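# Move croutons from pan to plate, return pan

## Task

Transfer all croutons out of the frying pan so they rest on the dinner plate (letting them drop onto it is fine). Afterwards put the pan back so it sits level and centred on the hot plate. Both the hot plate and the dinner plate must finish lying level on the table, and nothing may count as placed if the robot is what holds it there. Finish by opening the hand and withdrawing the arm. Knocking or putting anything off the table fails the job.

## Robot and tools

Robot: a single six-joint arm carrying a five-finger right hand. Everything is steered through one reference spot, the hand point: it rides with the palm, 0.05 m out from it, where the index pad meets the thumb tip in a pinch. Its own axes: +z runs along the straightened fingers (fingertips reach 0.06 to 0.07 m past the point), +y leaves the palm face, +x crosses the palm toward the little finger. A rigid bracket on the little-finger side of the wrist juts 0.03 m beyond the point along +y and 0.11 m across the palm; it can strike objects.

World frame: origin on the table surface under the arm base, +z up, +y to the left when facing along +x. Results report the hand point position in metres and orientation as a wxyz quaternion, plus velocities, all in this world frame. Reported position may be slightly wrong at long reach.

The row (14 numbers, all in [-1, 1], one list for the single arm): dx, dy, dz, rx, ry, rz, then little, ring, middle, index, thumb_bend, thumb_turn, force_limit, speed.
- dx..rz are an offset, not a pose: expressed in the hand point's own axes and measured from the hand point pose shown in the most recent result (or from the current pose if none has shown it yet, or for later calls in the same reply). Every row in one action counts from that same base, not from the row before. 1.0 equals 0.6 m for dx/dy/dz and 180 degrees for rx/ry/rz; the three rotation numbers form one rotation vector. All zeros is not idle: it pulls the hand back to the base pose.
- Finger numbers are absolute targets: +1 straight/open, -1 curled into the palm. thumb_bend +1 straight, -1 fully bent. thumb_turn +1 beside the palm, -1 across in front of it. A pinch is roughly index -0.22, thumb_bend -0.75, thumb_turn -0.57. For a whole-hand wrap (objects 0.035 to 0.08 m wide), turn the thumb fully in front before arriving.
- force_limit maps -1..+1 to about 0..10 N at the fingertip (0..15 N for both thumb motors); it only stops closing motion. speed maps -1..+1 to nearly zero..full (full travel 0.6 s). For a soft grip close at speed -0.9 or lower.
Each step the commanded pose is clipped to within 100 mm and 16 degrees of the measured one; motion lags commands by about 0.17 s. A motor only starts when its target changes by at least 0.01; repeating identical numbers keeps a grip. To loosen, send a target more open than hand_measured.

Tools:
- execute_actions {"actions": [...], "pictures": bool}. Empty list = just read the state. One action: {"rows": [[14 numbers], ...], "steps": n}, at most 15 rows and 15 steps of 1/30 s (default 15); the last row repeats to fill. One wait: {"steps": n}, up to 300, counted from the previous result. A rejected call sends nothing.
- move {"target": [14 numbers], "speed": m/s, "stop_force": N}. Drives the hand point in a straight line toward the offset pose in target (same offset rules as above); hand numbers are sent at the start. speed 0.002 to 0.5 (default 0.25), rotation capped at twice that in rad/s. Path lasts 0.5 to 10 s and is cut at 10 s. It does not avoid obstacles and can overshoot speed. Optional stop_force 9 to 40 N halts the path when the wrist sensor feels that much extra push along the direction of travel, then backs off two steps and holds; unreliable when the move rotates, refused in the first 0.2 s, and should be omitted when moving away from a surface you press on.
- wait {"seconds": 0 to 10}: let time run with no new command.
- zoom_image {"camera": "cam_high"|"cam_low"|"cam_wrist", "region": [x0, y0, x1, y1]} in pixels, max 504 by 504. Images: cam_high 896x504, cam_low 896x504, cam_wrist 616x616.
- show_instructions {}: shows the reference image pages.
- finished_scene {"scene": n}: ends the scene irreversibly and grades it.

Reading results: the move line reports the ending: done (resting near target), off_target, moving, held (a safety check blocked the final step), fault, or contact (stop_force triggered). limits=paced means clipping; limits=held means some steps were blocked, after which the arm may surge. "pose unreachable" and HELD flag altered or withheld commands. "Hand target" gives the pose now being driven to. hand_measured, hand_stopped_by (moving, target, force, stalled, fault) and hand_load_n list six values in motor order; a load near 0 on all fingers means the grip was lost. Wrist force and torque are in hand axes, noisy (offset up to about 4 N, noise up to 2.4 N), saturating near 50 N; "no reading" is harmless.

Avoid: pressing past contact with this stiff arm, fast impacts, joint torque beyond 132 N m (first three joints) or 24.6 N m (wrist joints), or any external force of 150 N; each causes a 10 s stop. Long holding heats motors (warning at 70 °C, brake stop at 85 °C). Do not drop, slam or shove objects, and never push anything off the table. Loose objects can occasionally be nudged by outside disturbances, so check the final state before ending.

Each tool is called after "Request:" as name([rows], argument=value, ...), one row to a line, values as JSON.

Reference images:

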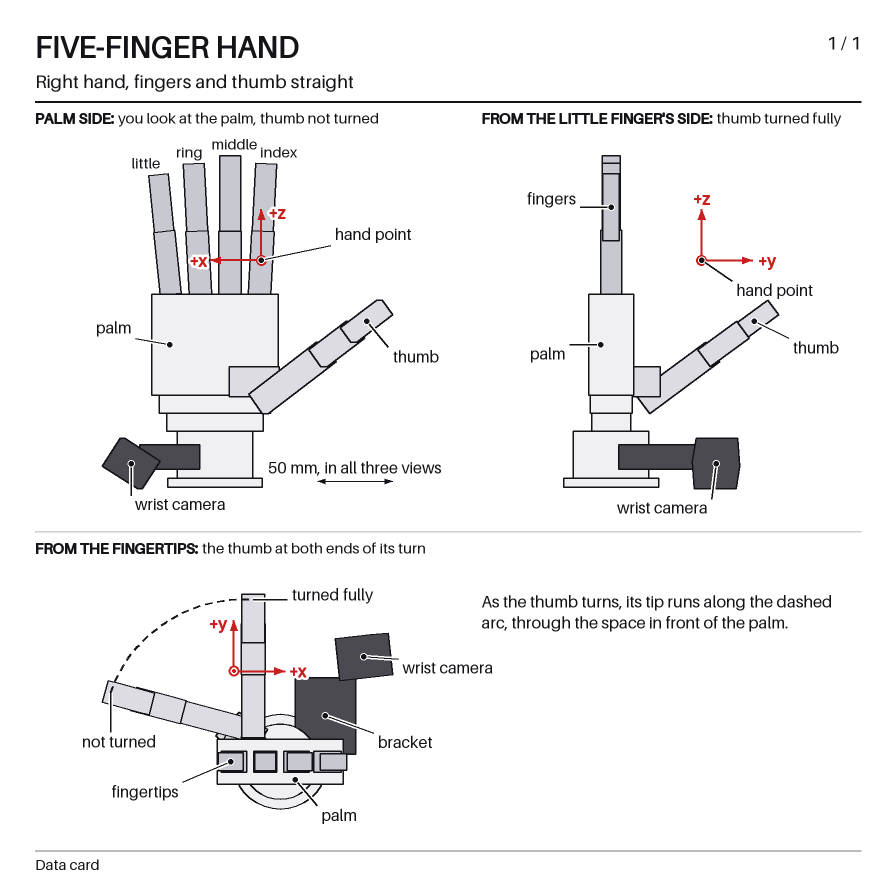

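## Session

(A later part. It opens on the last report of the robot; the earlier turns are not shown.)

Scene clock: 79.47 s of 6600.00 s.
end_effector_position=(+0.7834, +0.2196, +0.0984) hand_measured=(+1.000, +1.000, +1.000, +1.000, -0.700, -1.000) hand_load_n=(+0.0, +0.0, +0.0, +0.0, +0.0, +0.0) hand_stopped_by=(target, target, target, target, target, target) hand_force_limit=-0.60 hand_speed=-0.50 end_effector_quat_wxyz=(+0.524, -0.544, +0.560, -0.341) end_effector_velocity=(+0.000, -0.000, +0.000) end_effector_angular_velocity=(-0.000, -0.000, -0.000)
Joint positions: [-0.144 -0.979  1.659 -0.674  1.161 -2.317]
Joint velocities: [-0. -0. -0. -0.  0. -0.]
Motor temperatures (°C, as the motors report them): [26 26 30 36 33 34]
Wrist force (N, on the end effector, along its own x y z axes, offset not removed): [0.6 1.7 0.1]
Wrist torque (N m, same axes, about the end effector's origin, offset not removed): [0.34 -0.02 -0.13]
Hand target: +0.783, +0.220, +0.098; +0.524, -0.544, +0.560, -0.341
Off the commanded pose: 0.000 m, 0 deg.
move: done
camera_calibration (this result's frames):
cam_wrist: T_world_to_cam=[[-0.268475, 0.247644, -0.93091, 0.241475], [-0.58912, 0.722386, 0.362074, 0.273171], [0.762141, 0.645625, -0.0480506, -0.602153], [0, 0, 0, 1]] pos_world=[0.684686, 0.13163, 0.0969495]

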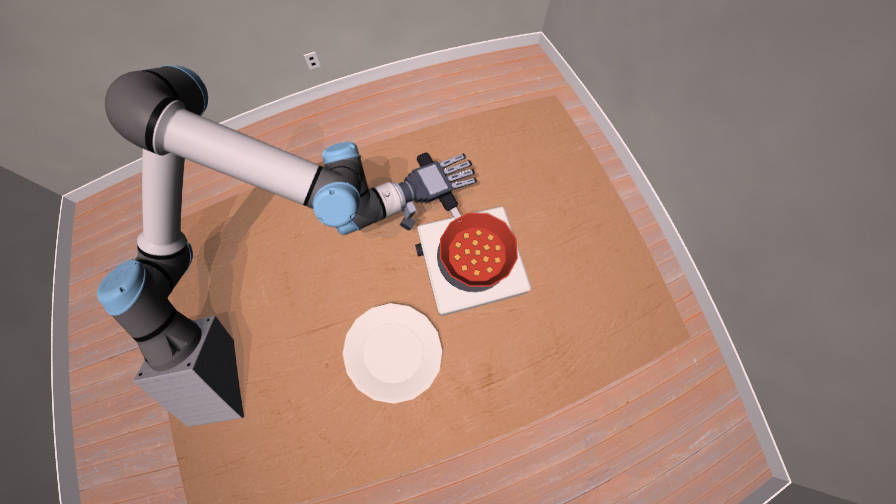

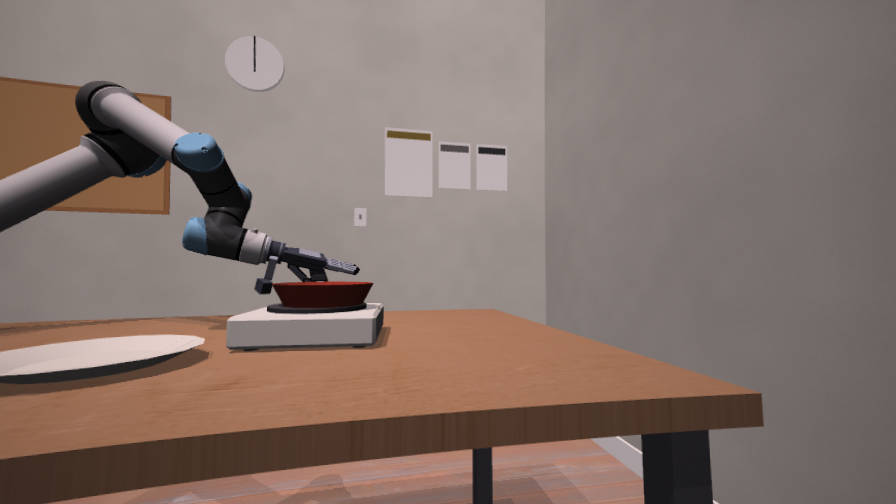

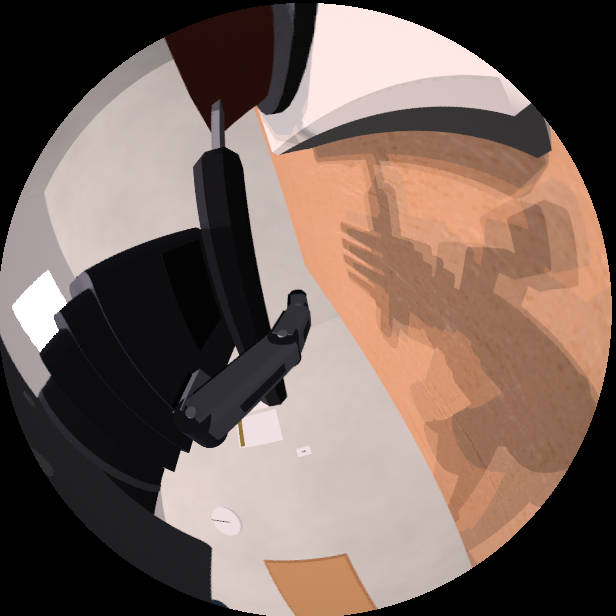

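Request:
move(target=[0,0,0,0,0,0,1,1,1,1,-1,-1,1,-0.5])

Request:
move(target=[0,0,0,0,0,0,-1,-1,-1,-1,-1,-1,1,-0.5])

Scene clock: 84.10 s of 6600.00 s.
end_effector_position=(+0.7834, +0.2196, +0.0984) hand_measured=(+1.000, +1.000, +1.000, +1.000, -1.000, -1.000) hand_load_n=(+0.0, +0.0, +0.0, +0.0, +0.0, +0.0) hand_stopped_by=(target, target, target, target, target, target) hand_force_limit=1.00 hand_speed=-0.50 end_effector_quat_wxyz=(+0.524, -0.544, +0.560, -0.341) end_effector_velocity=(-0.000, -0.000, -0.000) end_effector_angular_velocity=(-0.000, -0.000, -0.001)
Joint positions: [-0.144 -0.979  1.659 -0.674  1.161 -2.317]
Joint velocities: [ 0.     0.     0.     0.     0.001 -0.   ]
Motor temperatures (°C, as the motors report them): [26 26 30 36 33 34]
Wrist force (N, on the end effector, along its own x y z axes, offset not removed): [-0.4 1.0 -0.3]
Wrist torque (N m, same axes, about the end effector's origin, offset not removed): [0.17 0.16 -0.14]
Hand target: +0.783, +0.220, +0.098; +0.524, -0.544, +0.560, -0.341
Off the commanded pose: 0.000 m, 0 deg.
After step 90, 0.80 s passed at rest.
move: done
camera_calibration (this result's frames):
cam_wrist: T_world_to_cam=[[-0.268475, 0.247644, -0.93091, 0.241475], [-0.589119, 0.722386, 0.362074, 0.273171], [0.762141, 0.645625, -0.0480507, -0.602153], [0, 0, 0, 1]] pos_world=[0.684686, 0.13163, 0.0969495]

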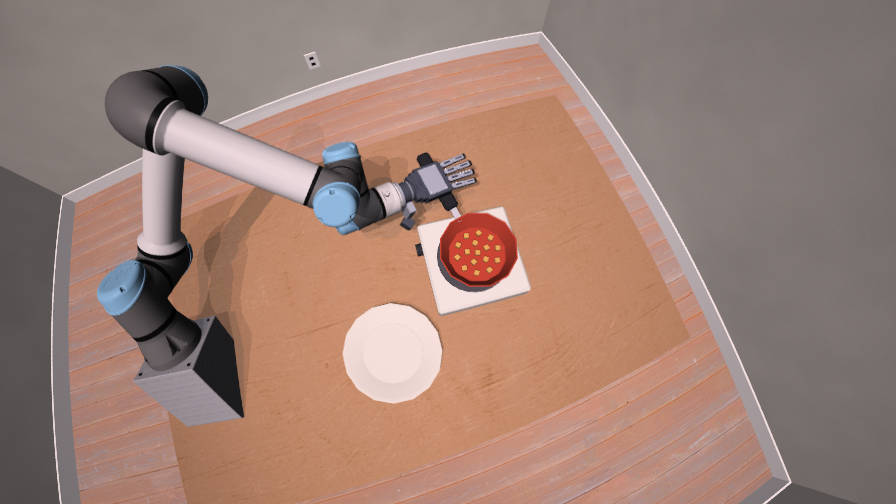

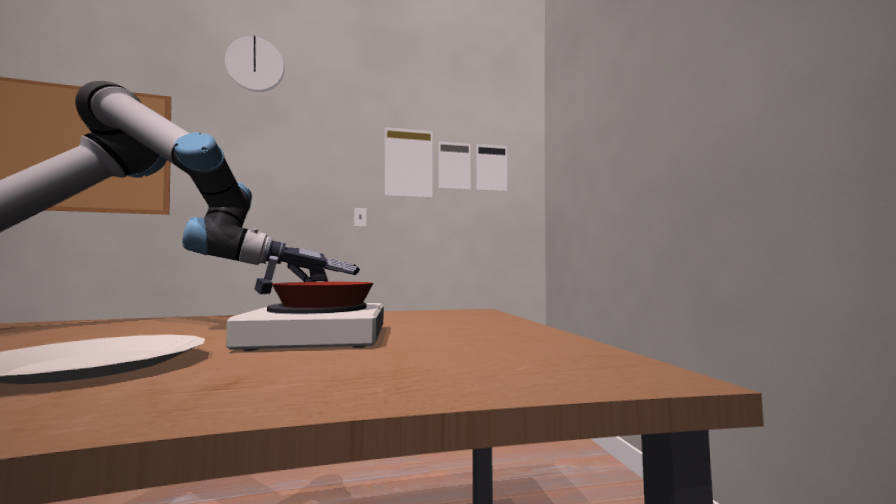

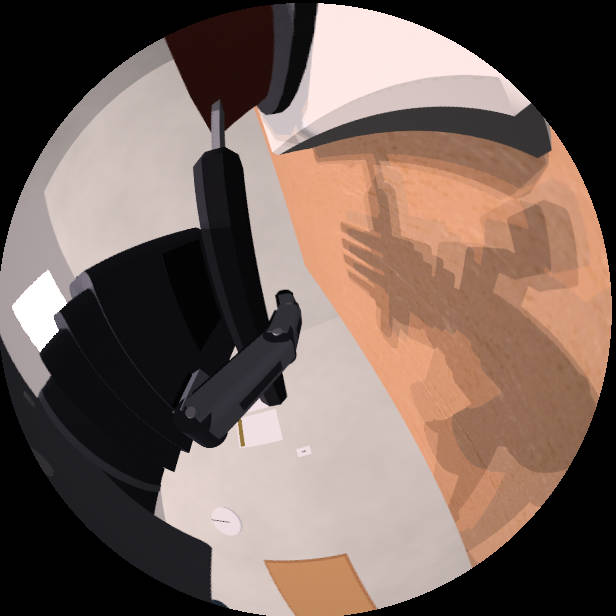

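Scene clock: 86.77 s of 6600.00 s.
end_effector_position=(+0.7834, +0.2196, +0.0984) hand_measured=(-1.000, -1.000, -0.242, -0.288, -0.998, -1.000) hand_load_n=(+1.0, +0.0, +10.0, +11.5, +2.0, -3.5) hand_stopped_by=(target, target, force, force, target, target) hand_force_limit=1.00 hand_speed=-0.50 end_effector_quat_wxyz=(+0.524, -0.544, +0.560, -0.341) end_effector_velocity=(-0.000, +0.000, +0.000) end_effector_angular_velocity=(+0.000, +0.000, +0.001)
Joint positions: [-0.144 -0.979  1.659 -0.674  1.161 -2.317]
Joint velocities: [-0.    -0.001  0.     0.    -0.001  0.   ]
Motor temperatures (°C, as the motors report them): [26 26 30 36 33 34]
Wrist force (N, on the end effector, along its own x y z axes, offset not removed): [0.6 1.8 -2.4]
Wrist torque (N m, same axes, about the end effector's origin, offset not removed): [0.26 0.04 -0.05]
Hand target: +0.783, +0.220, +0.098; +0.524, -0.544, +0.560, -0.341
Off the commanded pose: 0.000 m, 0 deg.
move: done
camera_calibration (this result's frames):
cam_wrist: T_world_to_cam=[[-0.268496, 0.247647, -0.930903, 0.241479], [-0.589108, 0.722387, 0.362089, 0.273158], [0.762143, 0.645622, -0.0480665, -0.602151], [0, 0, 0, 1]] pos_world=[0.684681, 0.131635, 0.0969429]

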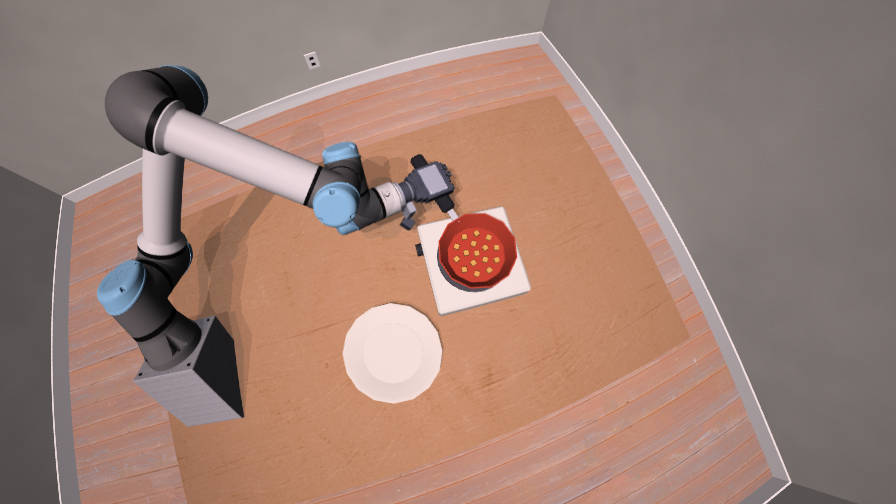

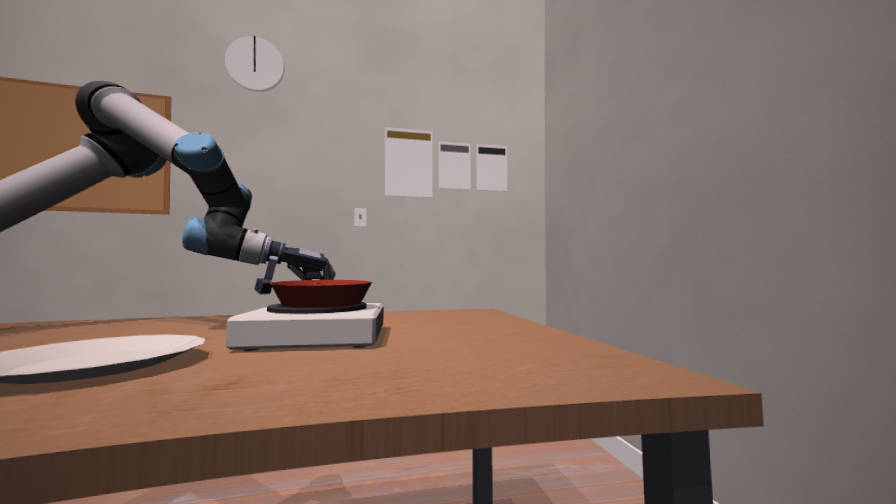

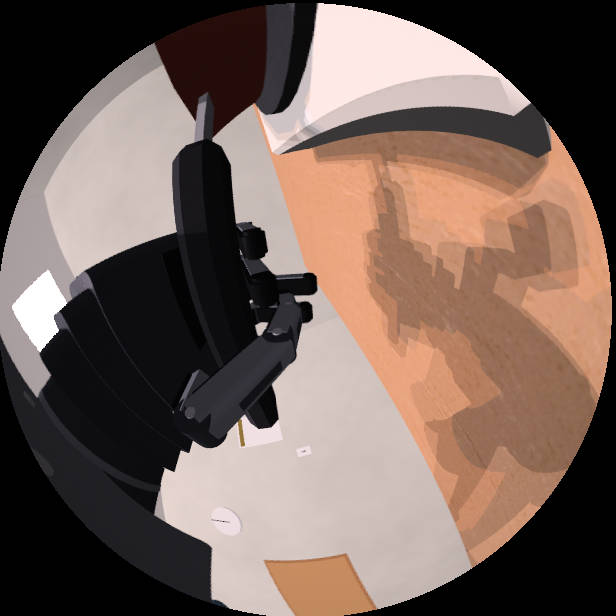

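Request:
move(target=[-0.03,-0.16,-0.03,0,0,0,-1,-1,-1,-1,-1,-1,1,-0.5], speed=0.04)

Scene clock: 99.40 s of 6600.00 s.
end_effector_position=(+0.7877, +0.2168, +0.1973) hand_measured=(-1.000, -1.000, -0.242, -0.288, -0.998, -1.000) hand_load_n=(+6.0, +0.5, +10.0, +11.5, +2.0, -3.5) hand_stopped_by=(target, target, force, force, target, target) hand_force_limit=1.00 hand_speed=-0.50 end_effector_quat_wxyz=(+0.524, -0.544, +0.560, -0.341) end_effector_velocity=(+0.000, -0.000, +0.002) end_effector_angular_velocity=(-0.000, +0.000, -0.001)
Joint positions: [-0.255 -1.092  1.605 -0.508  1.05  -2.318]
Joint velocities: [-0.002 -0.001 -0.001  0.003 -0.002 -0.   ]
Motor temperatures (°C, as the motors report them): [26 26 30 36 33 34]
Wrist force (N, on the end effector, along its own x y z axes, offset not removed): [0.8 5.9 -1.1]
Wrist torque (N m, same axes, about the end effector's origin, offset not removed): [0.44 -0.13 0.98]
Hand target: +0.788, +0.217, +0.197; +0.524, -0.544, +0.560, -0.341
Off the commanded pose: 0.000 m, 0 deg.
After step 90, 6.80 s passed at rest.
move: done
camera_calibration (this result's frames):
cam_wrist: T_world_to_cam=[[-0.268496, 0.24761, -0.930913, 0.335472], [-0.589103, 0.722406, 0.36206, 0.241924], [0.762147, 0.645615, -0.048095, -0.598809], [0, 0, 0, 1]] pos_world=[0.688971, 0.128767, 0.195905]

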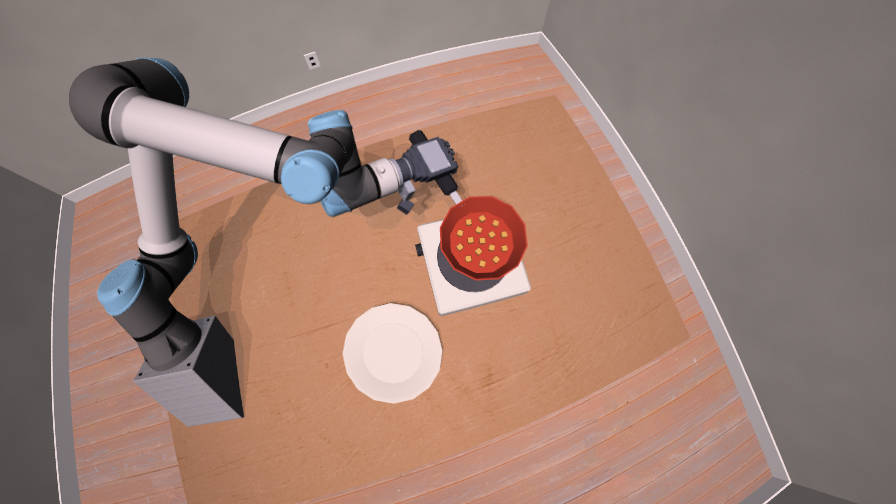

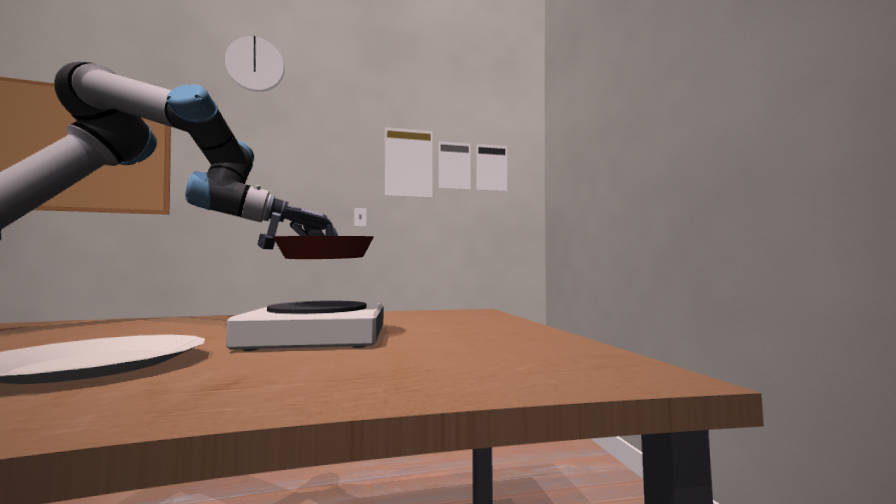

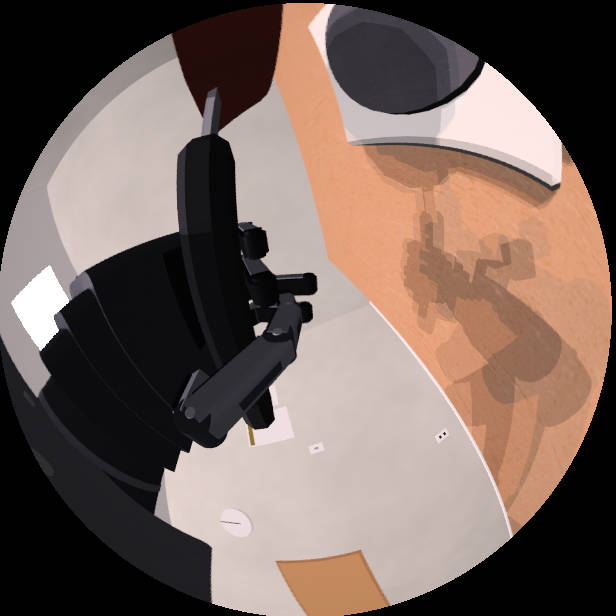

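Request:
move(target=[0.148,0.098,-0.57,0,0,0,-1,-1,-1,-1,-1,-1,1,-0.5], speed=0.08)

Request:
move(target=[0,0,0,-0.2,0,0,-1,-1,-1,-1,-1,-1,1,-0.5], speed=0.08)

Scene clock: 112.00 s of 6600.00 s.
end_effector_position=(+0.4582, +0.0769, +0.1962) hand_measured=(-1.000, -1.000, -0.242, -0.288, -0.998, -1.000) hand_load_n=(+6.0, +0.5, +10.0, +11.5, +2.0, -3.5) hand_stopped_by=(target, target, force, force, target, target) hand_force_limit=1.00 hand_speed=-0.50 end_effector_quat_wxyz=(+0.524, -0.544, +0.560, -0.341) end_effector_velocity=(-0.002, -0.000, +0.000) end_effector_angular_velocity=(+0.002, +0.000, +0.002)
Joint positions: [-1.012 -1.505  2.57  -1.047  0.293 -2.333]
Joint velocities: [-0.008 -0.002  0.005 -0.007 -0.01   0.005]
Motor temperatures (°C, as the motors report them): [26 26 30 36 33 34]
Wrist force (N, on the end effector, along its own x y z axes, offset not removed): [1.6 6.0 -1.1]
Wrist torque (N m, same axes, about the end effector's origin, offset not removed): [0.39 -0.21 0.89]
Hand target: +0.458, +0.077, +0.196; +0.524, -0.544, +0.560, -0.341
Off the commanded pose: 0.001 m, 0 deg.
After step 90, 4.63 s passed at rest.
move: done
camera_calibration (this result's frames):
cam_wrist: T_world_to_cam=[[-0.268705, 0.247305, -0.930934, 0.280762], [-0.588833, 0.722684, 0.361944, 0.14915], [0.762282, 0.645421, -0.0485681, -0.257429], [0, 0, 0, 1]] pos_world=[0.3595, -0.0110724, 0.194884]

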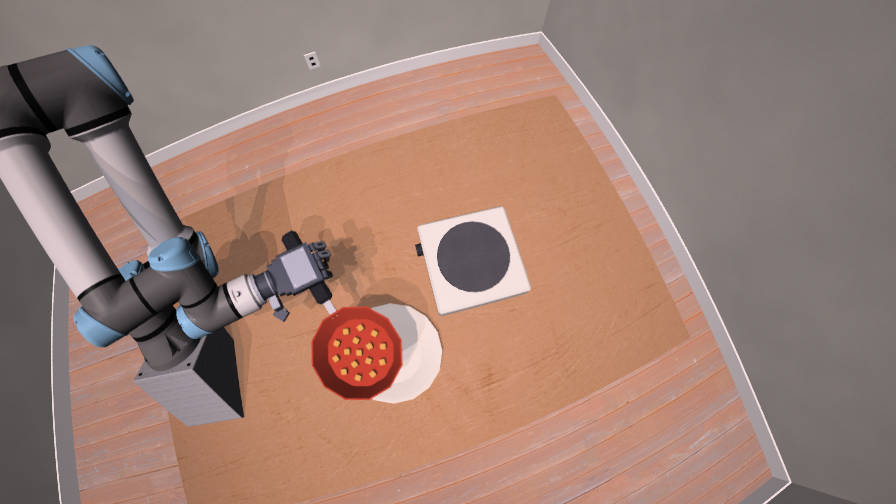

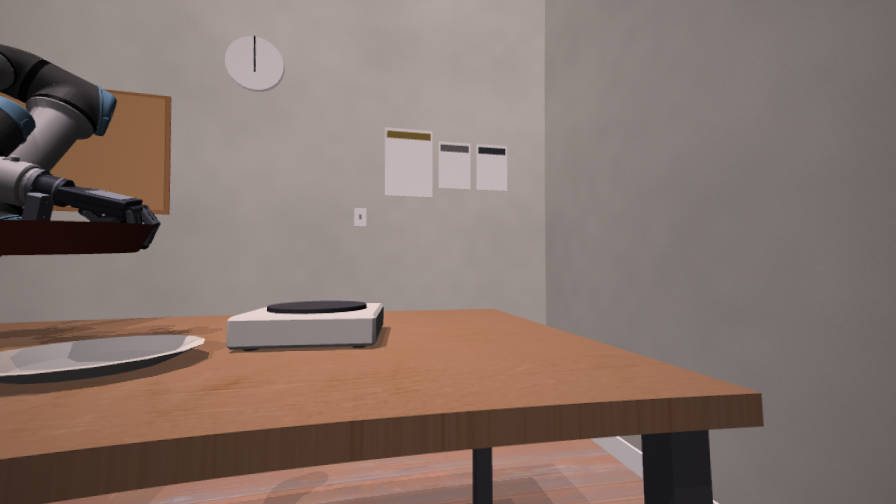

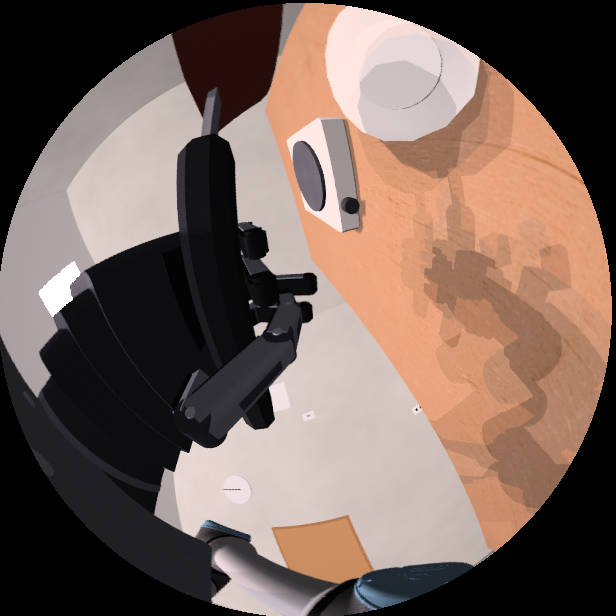

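Scene clock: 116.27 s of 6600.00 s.
end_effector_position=(+0.4583, +0.0770, +0.1965) hand_measured=(-1.000, -1.000, -0.242, -0.288, -0.998, -1.000) hand_load_n=(+6.0, +0.0, +10.0, +11.5, +2.0, -4.0) hand_stopped_by=(target, target, force, force, target, target) hand_force_limit=1.00 hand_speed=-0.50 end_effector_quat_wxyz=(-0.331, +0.679, -0.638, +0.152) end_effector_velocity=(+0.000, +0.000, +0.000) end_effector_angular_velocity=(+0.000, +0.009, +0.003)
Joint positions: [-0.865 -1.046  1.942  0.789  0.417 -3.905]
Joint velocities: [ 0.003  0.005 -0.007  0.015  0.005 -0.011]
Motor temperatures (°C, as the motors report them): [26 26 30 36 33 34]
Wrist force (N, on the end effector, along its own x y z axes, offset not removed): [3.0 5.3 4.1]
Wrist torque (N m, same axes, about the end effector's origin, offset not removed): [0.21 -1.11 0.73]
Hand target: +0.458, +0.077, +0.197; -0.330, +0.679, -0.638, +0.151
Off the commanded pose: 0.000 m, 0 deg.
move: done
camera_calibration (this result's frames):
cam_wrist: T_world_to_cam=[[-0.778738, 0.103392, -0.618771, 0.464472], [-0.385857, 0.698761, 0.602369, 0.0106055], [0.494653, 0.707844, -0.504256, -0.0501291], [0, 0, 0, 1]] pos_world=[0.39059, -0.0199499, 0.255735]

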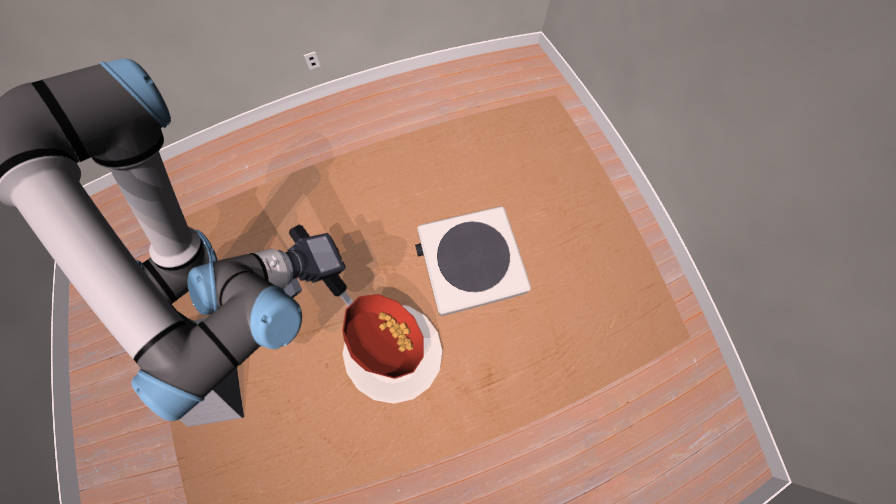

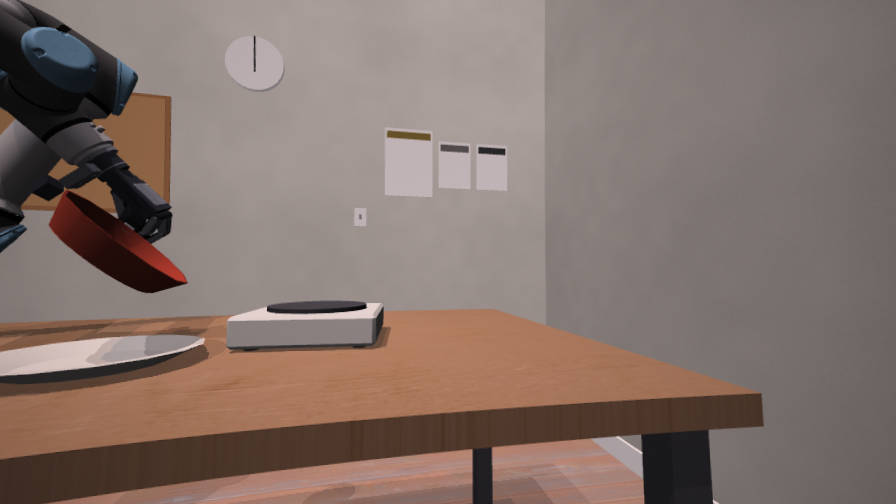

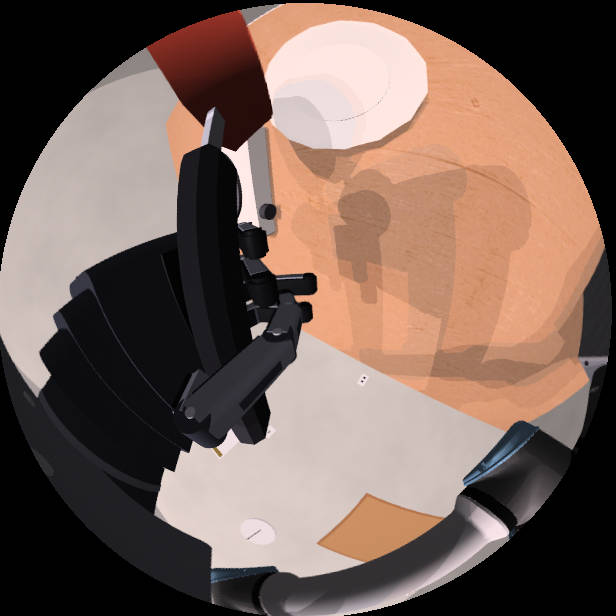

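Request:
move(target=[0.018,0.077,-0.072,-0.12,0.06,0,-1,-1,-1,-1,-1,-1,1,-0.5], speed=0.05)

Scene clock: 125.47 s of 6600.00 s.
end_effector_position=(+0.3974, +0.0570, +0.1962) hand_measured=(-1.000, -1.000, -0.242, -0.288, -0.998, -1.000) hand_load_n=(+6.0, +0.0, +10.0, +11.5, +2.0, -4.0) hand_stopped_by=(target, target, force, force, target, target) hand_force_limit=1.00 hand_speed=-0.50 end_effector_quat_wxyz=(-0.137, +0.712, -0.683, +0.093) end_effector_velocity=(-0.001, -0.001, +0.000) end_effector_angular_velocity=(-0.005, +0.010, -0.001)
Joint positions: [-0.82  -1.083  1.875  1.042  0.811 -4.002]
Joint velocities: [ 0.002  0.    -0.003  0.004  0.01   0.001]
Motor temperatures (°C, as the motors report them): [26 26 30 36 33 34]
Wrist force (N, on the end effector, along its own x y z axes, offset not removed): [0.7 3.3 3.9]
Wrist torque (N m, same axes, about the end effector's origin, offset not removed): [0.36 -1.06 0.26]
Hand target: +0.397, +0.057, +0.196; -0.137, +0.712, -0.683, +0.093
Off the commanded pose: 0.000 m, 0 deg.
After step 90, 1.73 s passed at rest.
move: done
camera_calibration (this result's frames):
cam_wrist: T_world_to_cam=[[-0.949728, 0.0455796, -0.309741, 0.429625], [-0.139353, 0.824392, 0.548597, -0.093338], [0.280353, 0.564181, -0.776596, 0.140757], [0, 0, 0, 1]] pos_world=[0.355558, -0.0220474, 0.293589]

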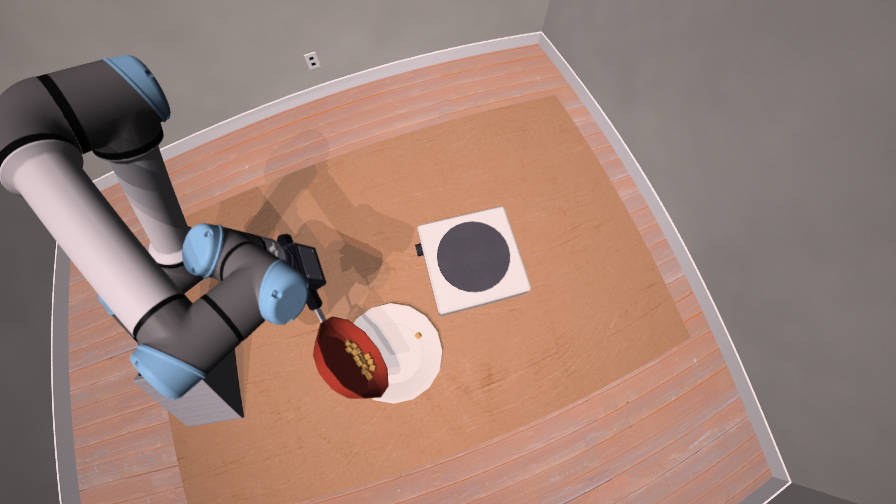

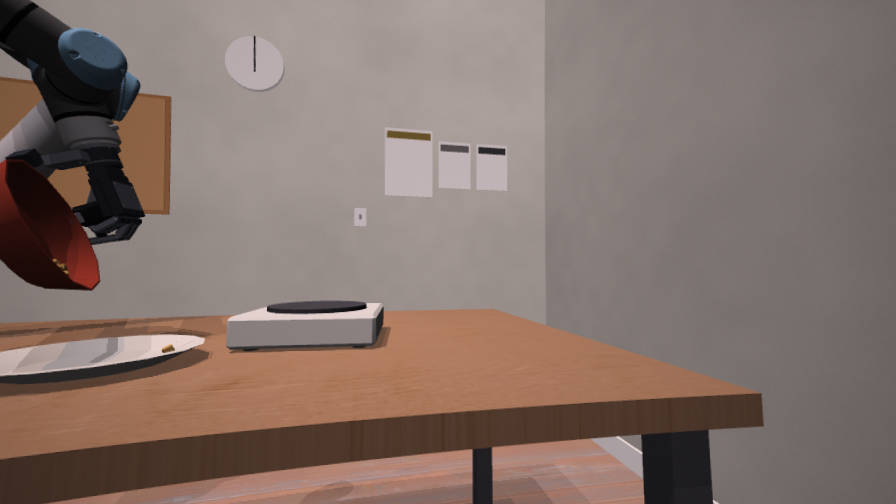

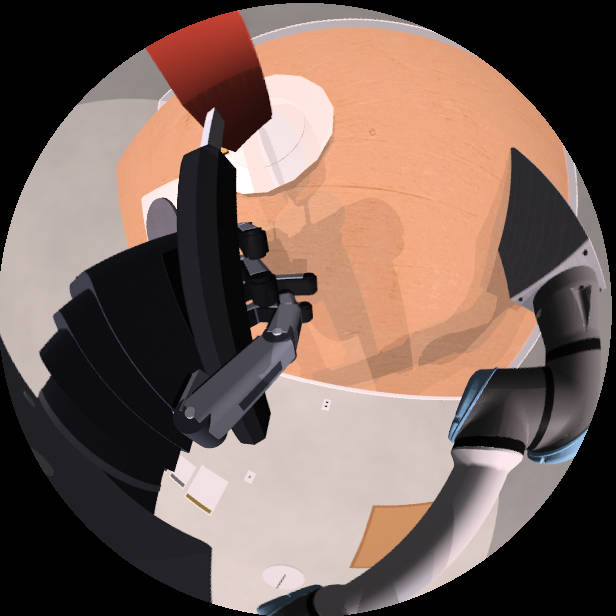

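Request:
move(target=[-0.067,0.02,0.067,0,0,0,-1,-1,-1,-1,-1,-1,1,-0.5], speed=0.04)

Request:
move(target=[0,-0.06,0.01,-0.14,0,0,-1,-1,-1,-1,-1,-1,1,-0.5], speed=0.03)

Scene clock: 133.23 s of 6600.00 s.
end_effector_position=(+0.3969, +0.0994, +0.1567) hand_measured=(-1.000, -1.000, -0.242, -0.288, -0.998, -1.000) hand_load_n=(+6.0, +0.0, +10.0, +11.5, +2.0, -4.0) hand_stopped_by=(target, target, force, force, target, target) hand_force_limit=1.00 hand_speed=-0.50 end_effector_quat_wxyz=(-0.137, +0.712, -0.683, +0.093) end_effector_velocity=(+0.000, +0.001, -0.001) end_effector_angular_velocity=(-0.001, -0.001, +0.000)
Joint positions: [-0.704 -1.127  1.936  0.915  0.787 -3.845]
Joint velocities: [ 0.004 -0.002  0.001 -0.004  0.     0.006]
Motor temperatures (°C, as the motors report them): [26 26 30 36 33 34]
Wrist force (N, on the end effector, along its own x y z axes, offset not removed): [0.2 2.1 4.0]
Wrist torque (N m, same axes, about the end effector's origin, offset not removed): [0.13 -0.93 0.27]
Hand target: +0.397, +0.099, +0.157; -0.137, +0.712, -0.683, +0.093
Off the commanded pose: 0.000 m, 0 deg.
After step 90, 2.93 s passed at rest.
move: done
camera_calibration (this result's frames):
cam_wrist: T_world_to_cam=[[-0.94973, 0.0455531, -0.309739, 0.414889], [-0.139402, 0.824333, 0.548674, -0.106632], [0.280321, 0.56427, -0.776543, 0.0863301], [0, 0, 0, 1]] pos_world=[0.354967, 0.0202876, 0.254053]

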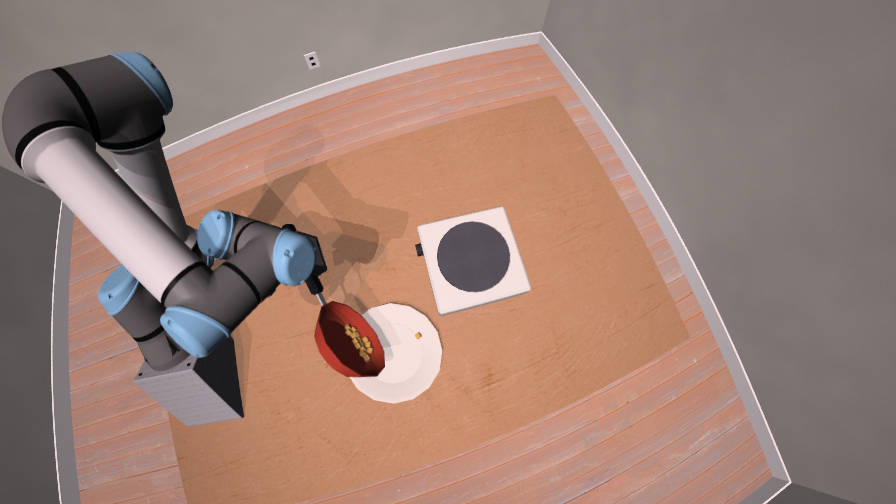

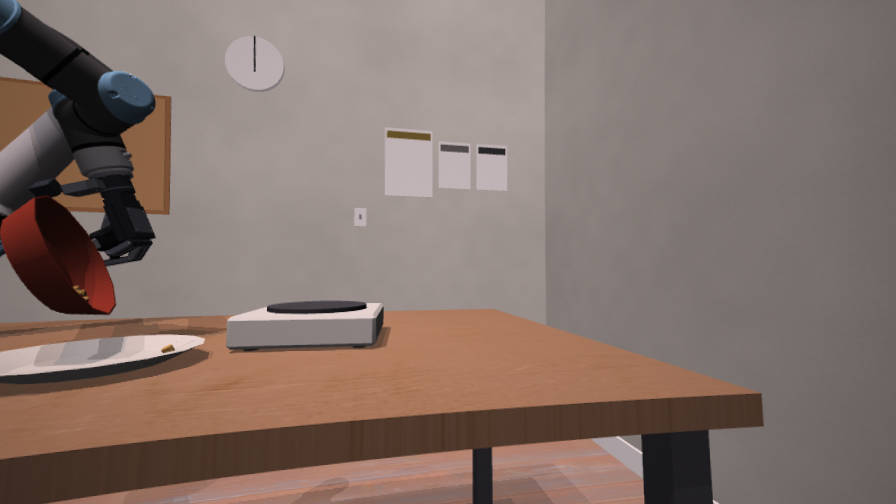

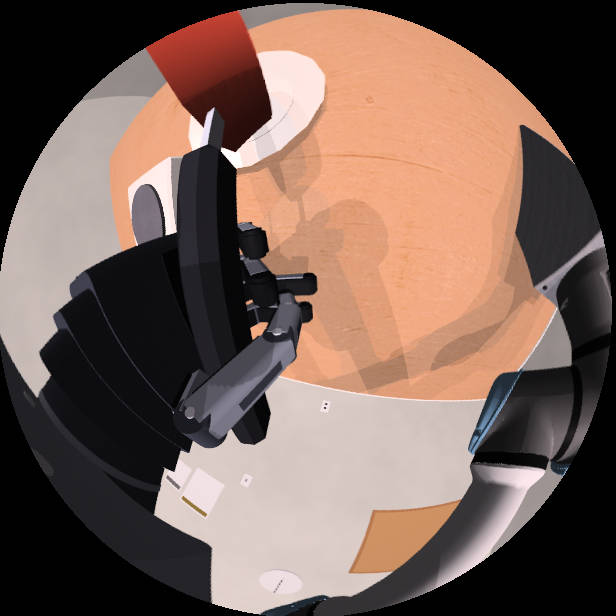

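Scene clock: 140.80 s of 6600.00 s.
end_effector_position=(+0.4328, +0.1009, +0.1628) hand_measured=(-1.000, -1.000, -0.242, -0.288, -0.998, -1.000) hand_load_n=(+5.5, +0.0, +10.0, +11.5, +2.0, -4.0) hand_stopped_by=(target, target, force, force, target, target) hand_force_limit=1.00 hand_speed=-0.50 end_effector_quat_wxyz=(+0.021, +0.724, -0.687, -0.058) end_effector_velocity=(+0.001, -0.000, +0.000) end_effector_angular_velocity=(-0.001, +0.011, +0.001)
Joint positions: [-0.494 -0.853  1.505  1.336  1.015 -3.85 ]
Joint velocities: [ 0.004  0.008 -0.011  0.011  0.006 -0.001]
Motor temperatures (°C, as the motors report them): [26 26 30 36 33 34]
Wrist force (N, on the end effector, along its own x y z axes, offset not removed): [1.3 1.4 5.7]
Wrist torque (N m, same axes, about the end effector's origin, offset not removed): [0.24 -1.26 -0.16]
Hand target: +0.433, +0.101, +0.163; +0.021, +0.724, -0.687, -0.058
Off the commanded pose: 0.000 m, 0 deg.
move: done
camera_calibration (this result's frames):
cam_wrist: T_world_to_cam=[[-0.992416, 0.0195749, 0.121358, 0.401741], [0.0828398, 0.835896, 0.5426, -0.202541], [-0.0908214, 0.548539, -0.831178, 0.251209], [0, 0, 0, 1]] pos_world=[0.438288, 0.0236412, 0.269944]

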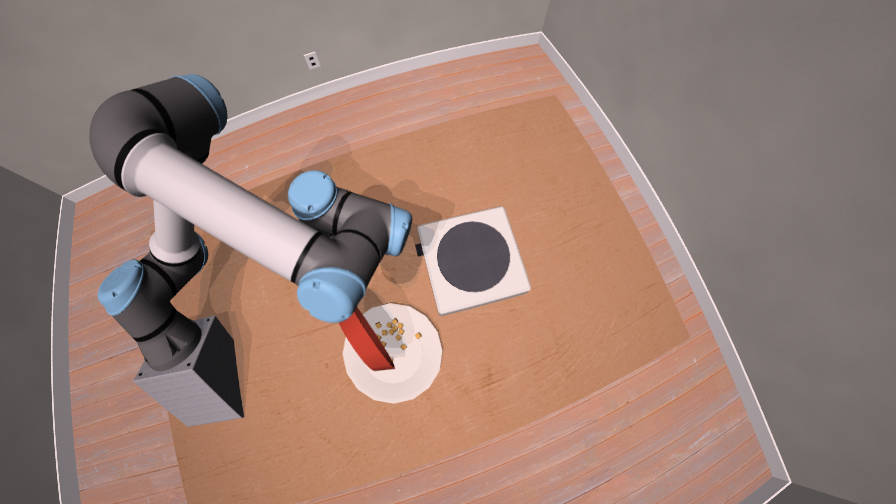

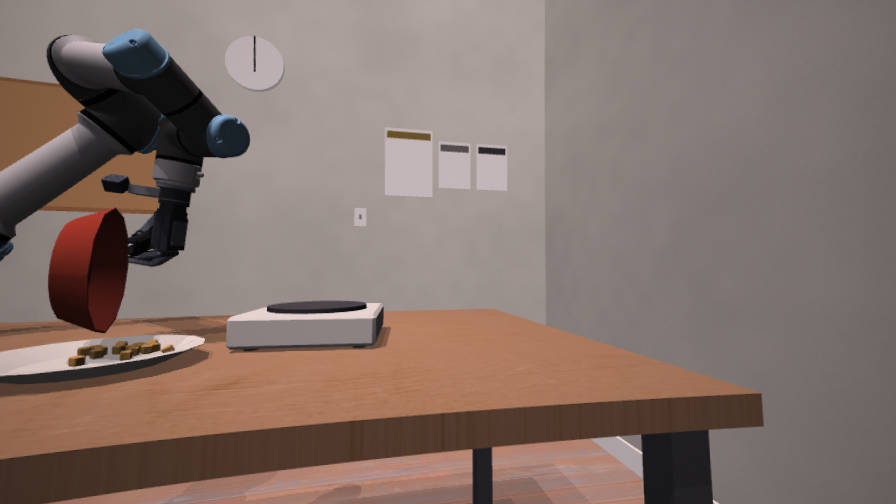

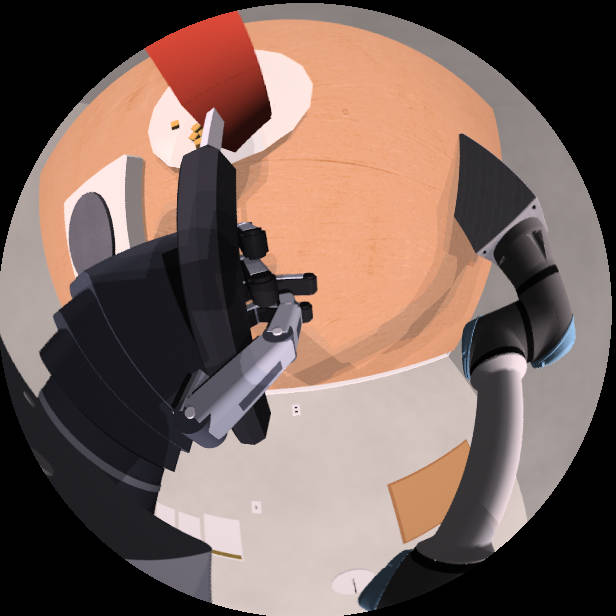

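Request:
move(target=[-0.183,-0.473,-0.19,0.47,0,0,-1,-1,-1,-1,-1,-1,1,-0.5], speed=0.1)

Scene clock: 152.80 s of 6600.00 s.
end_effector_position=(+0.7214, +0.2206, +0.2506) hand_measured=(-1.000, -1.000, -0.242, -0.288, -0.998, -1.000) hand_load_n=(+5.0, +0.0, +10.0, +11.5, +2.0, -3.5) hand_stopped_by=(target, target, force, force, target, target) hand_force_limit=1.00 hand_speed=-0.50 end_effector_quat_wxyz=(-0.472, +0.550, -0.547, +0.419) end_effector_velocity=(+0.002, +0.000, -0.000) end_effector_angular_velocity=(+0.000, -0.008, -0.002)
Joint positions: [-0.294 -1.324  1.75  -0.351  1.126 -2.49 ]
Joint velocities: [ 0.004  0.002  0.001 -0.009  0.009  0.003]
Motor temperatures (°C, as the motors report them): [27 26 30 36 33 34]
Wrist force (N, on the end effector, along its own x y z axes, offset not removed): [2.0 7.7 -0.1]
Wrist torque (N m, same axes, about the end effector's origin, offset not removed): [0.46 -0.32 1.09]
Hand target: +0.722, +0.221, +0.251; -0.472, +0.550, -0.547, +0.419
Off the commanded pose: 0.000 m, 0 deg.
After step 90, 1.23 s passed at rest.
move: done
camera_calibration (this result's frames):
cam_wrist: T_world_to_cam=[[-0.217195, 0.119214, -0.968821, 0.367141], [-0.524304, 0.82294, 0.218804, 0.147765], [0.823366, 0.55548, -0.116234, -0.555422], [0, 0, 0, 1]] pos_world=[0.614531, 0.143156, 0.258803]

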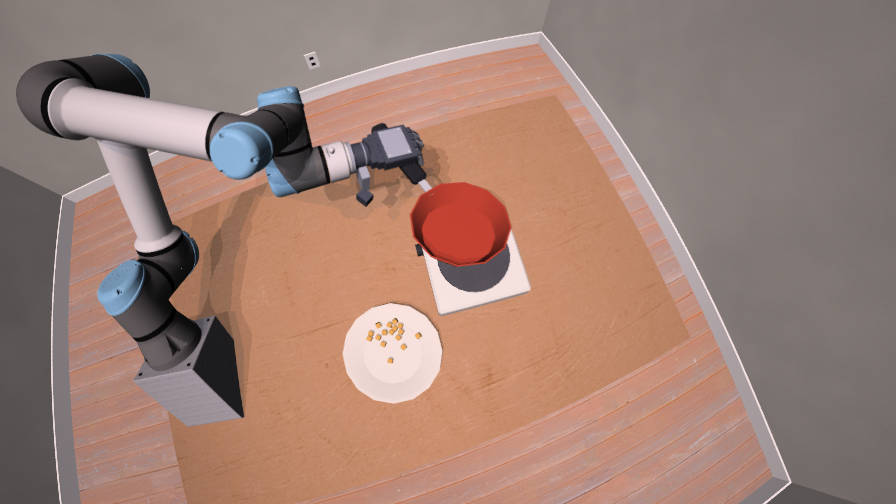

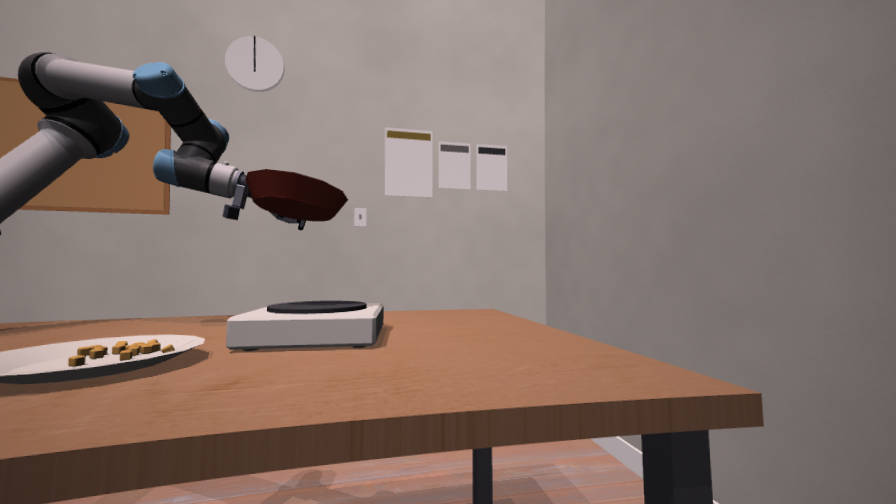

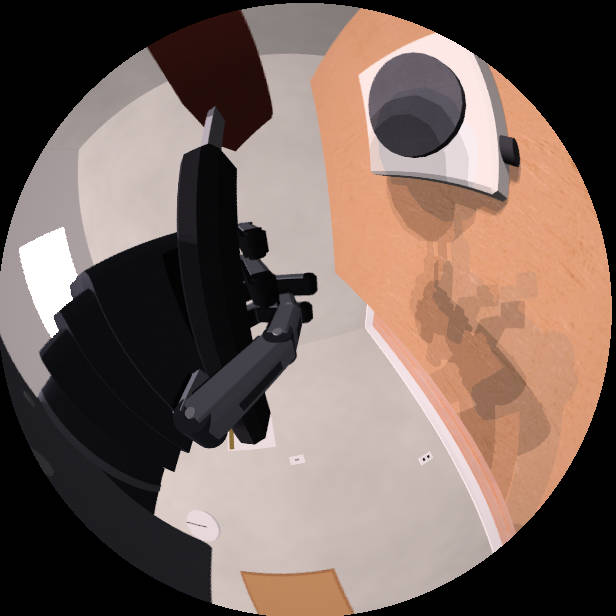

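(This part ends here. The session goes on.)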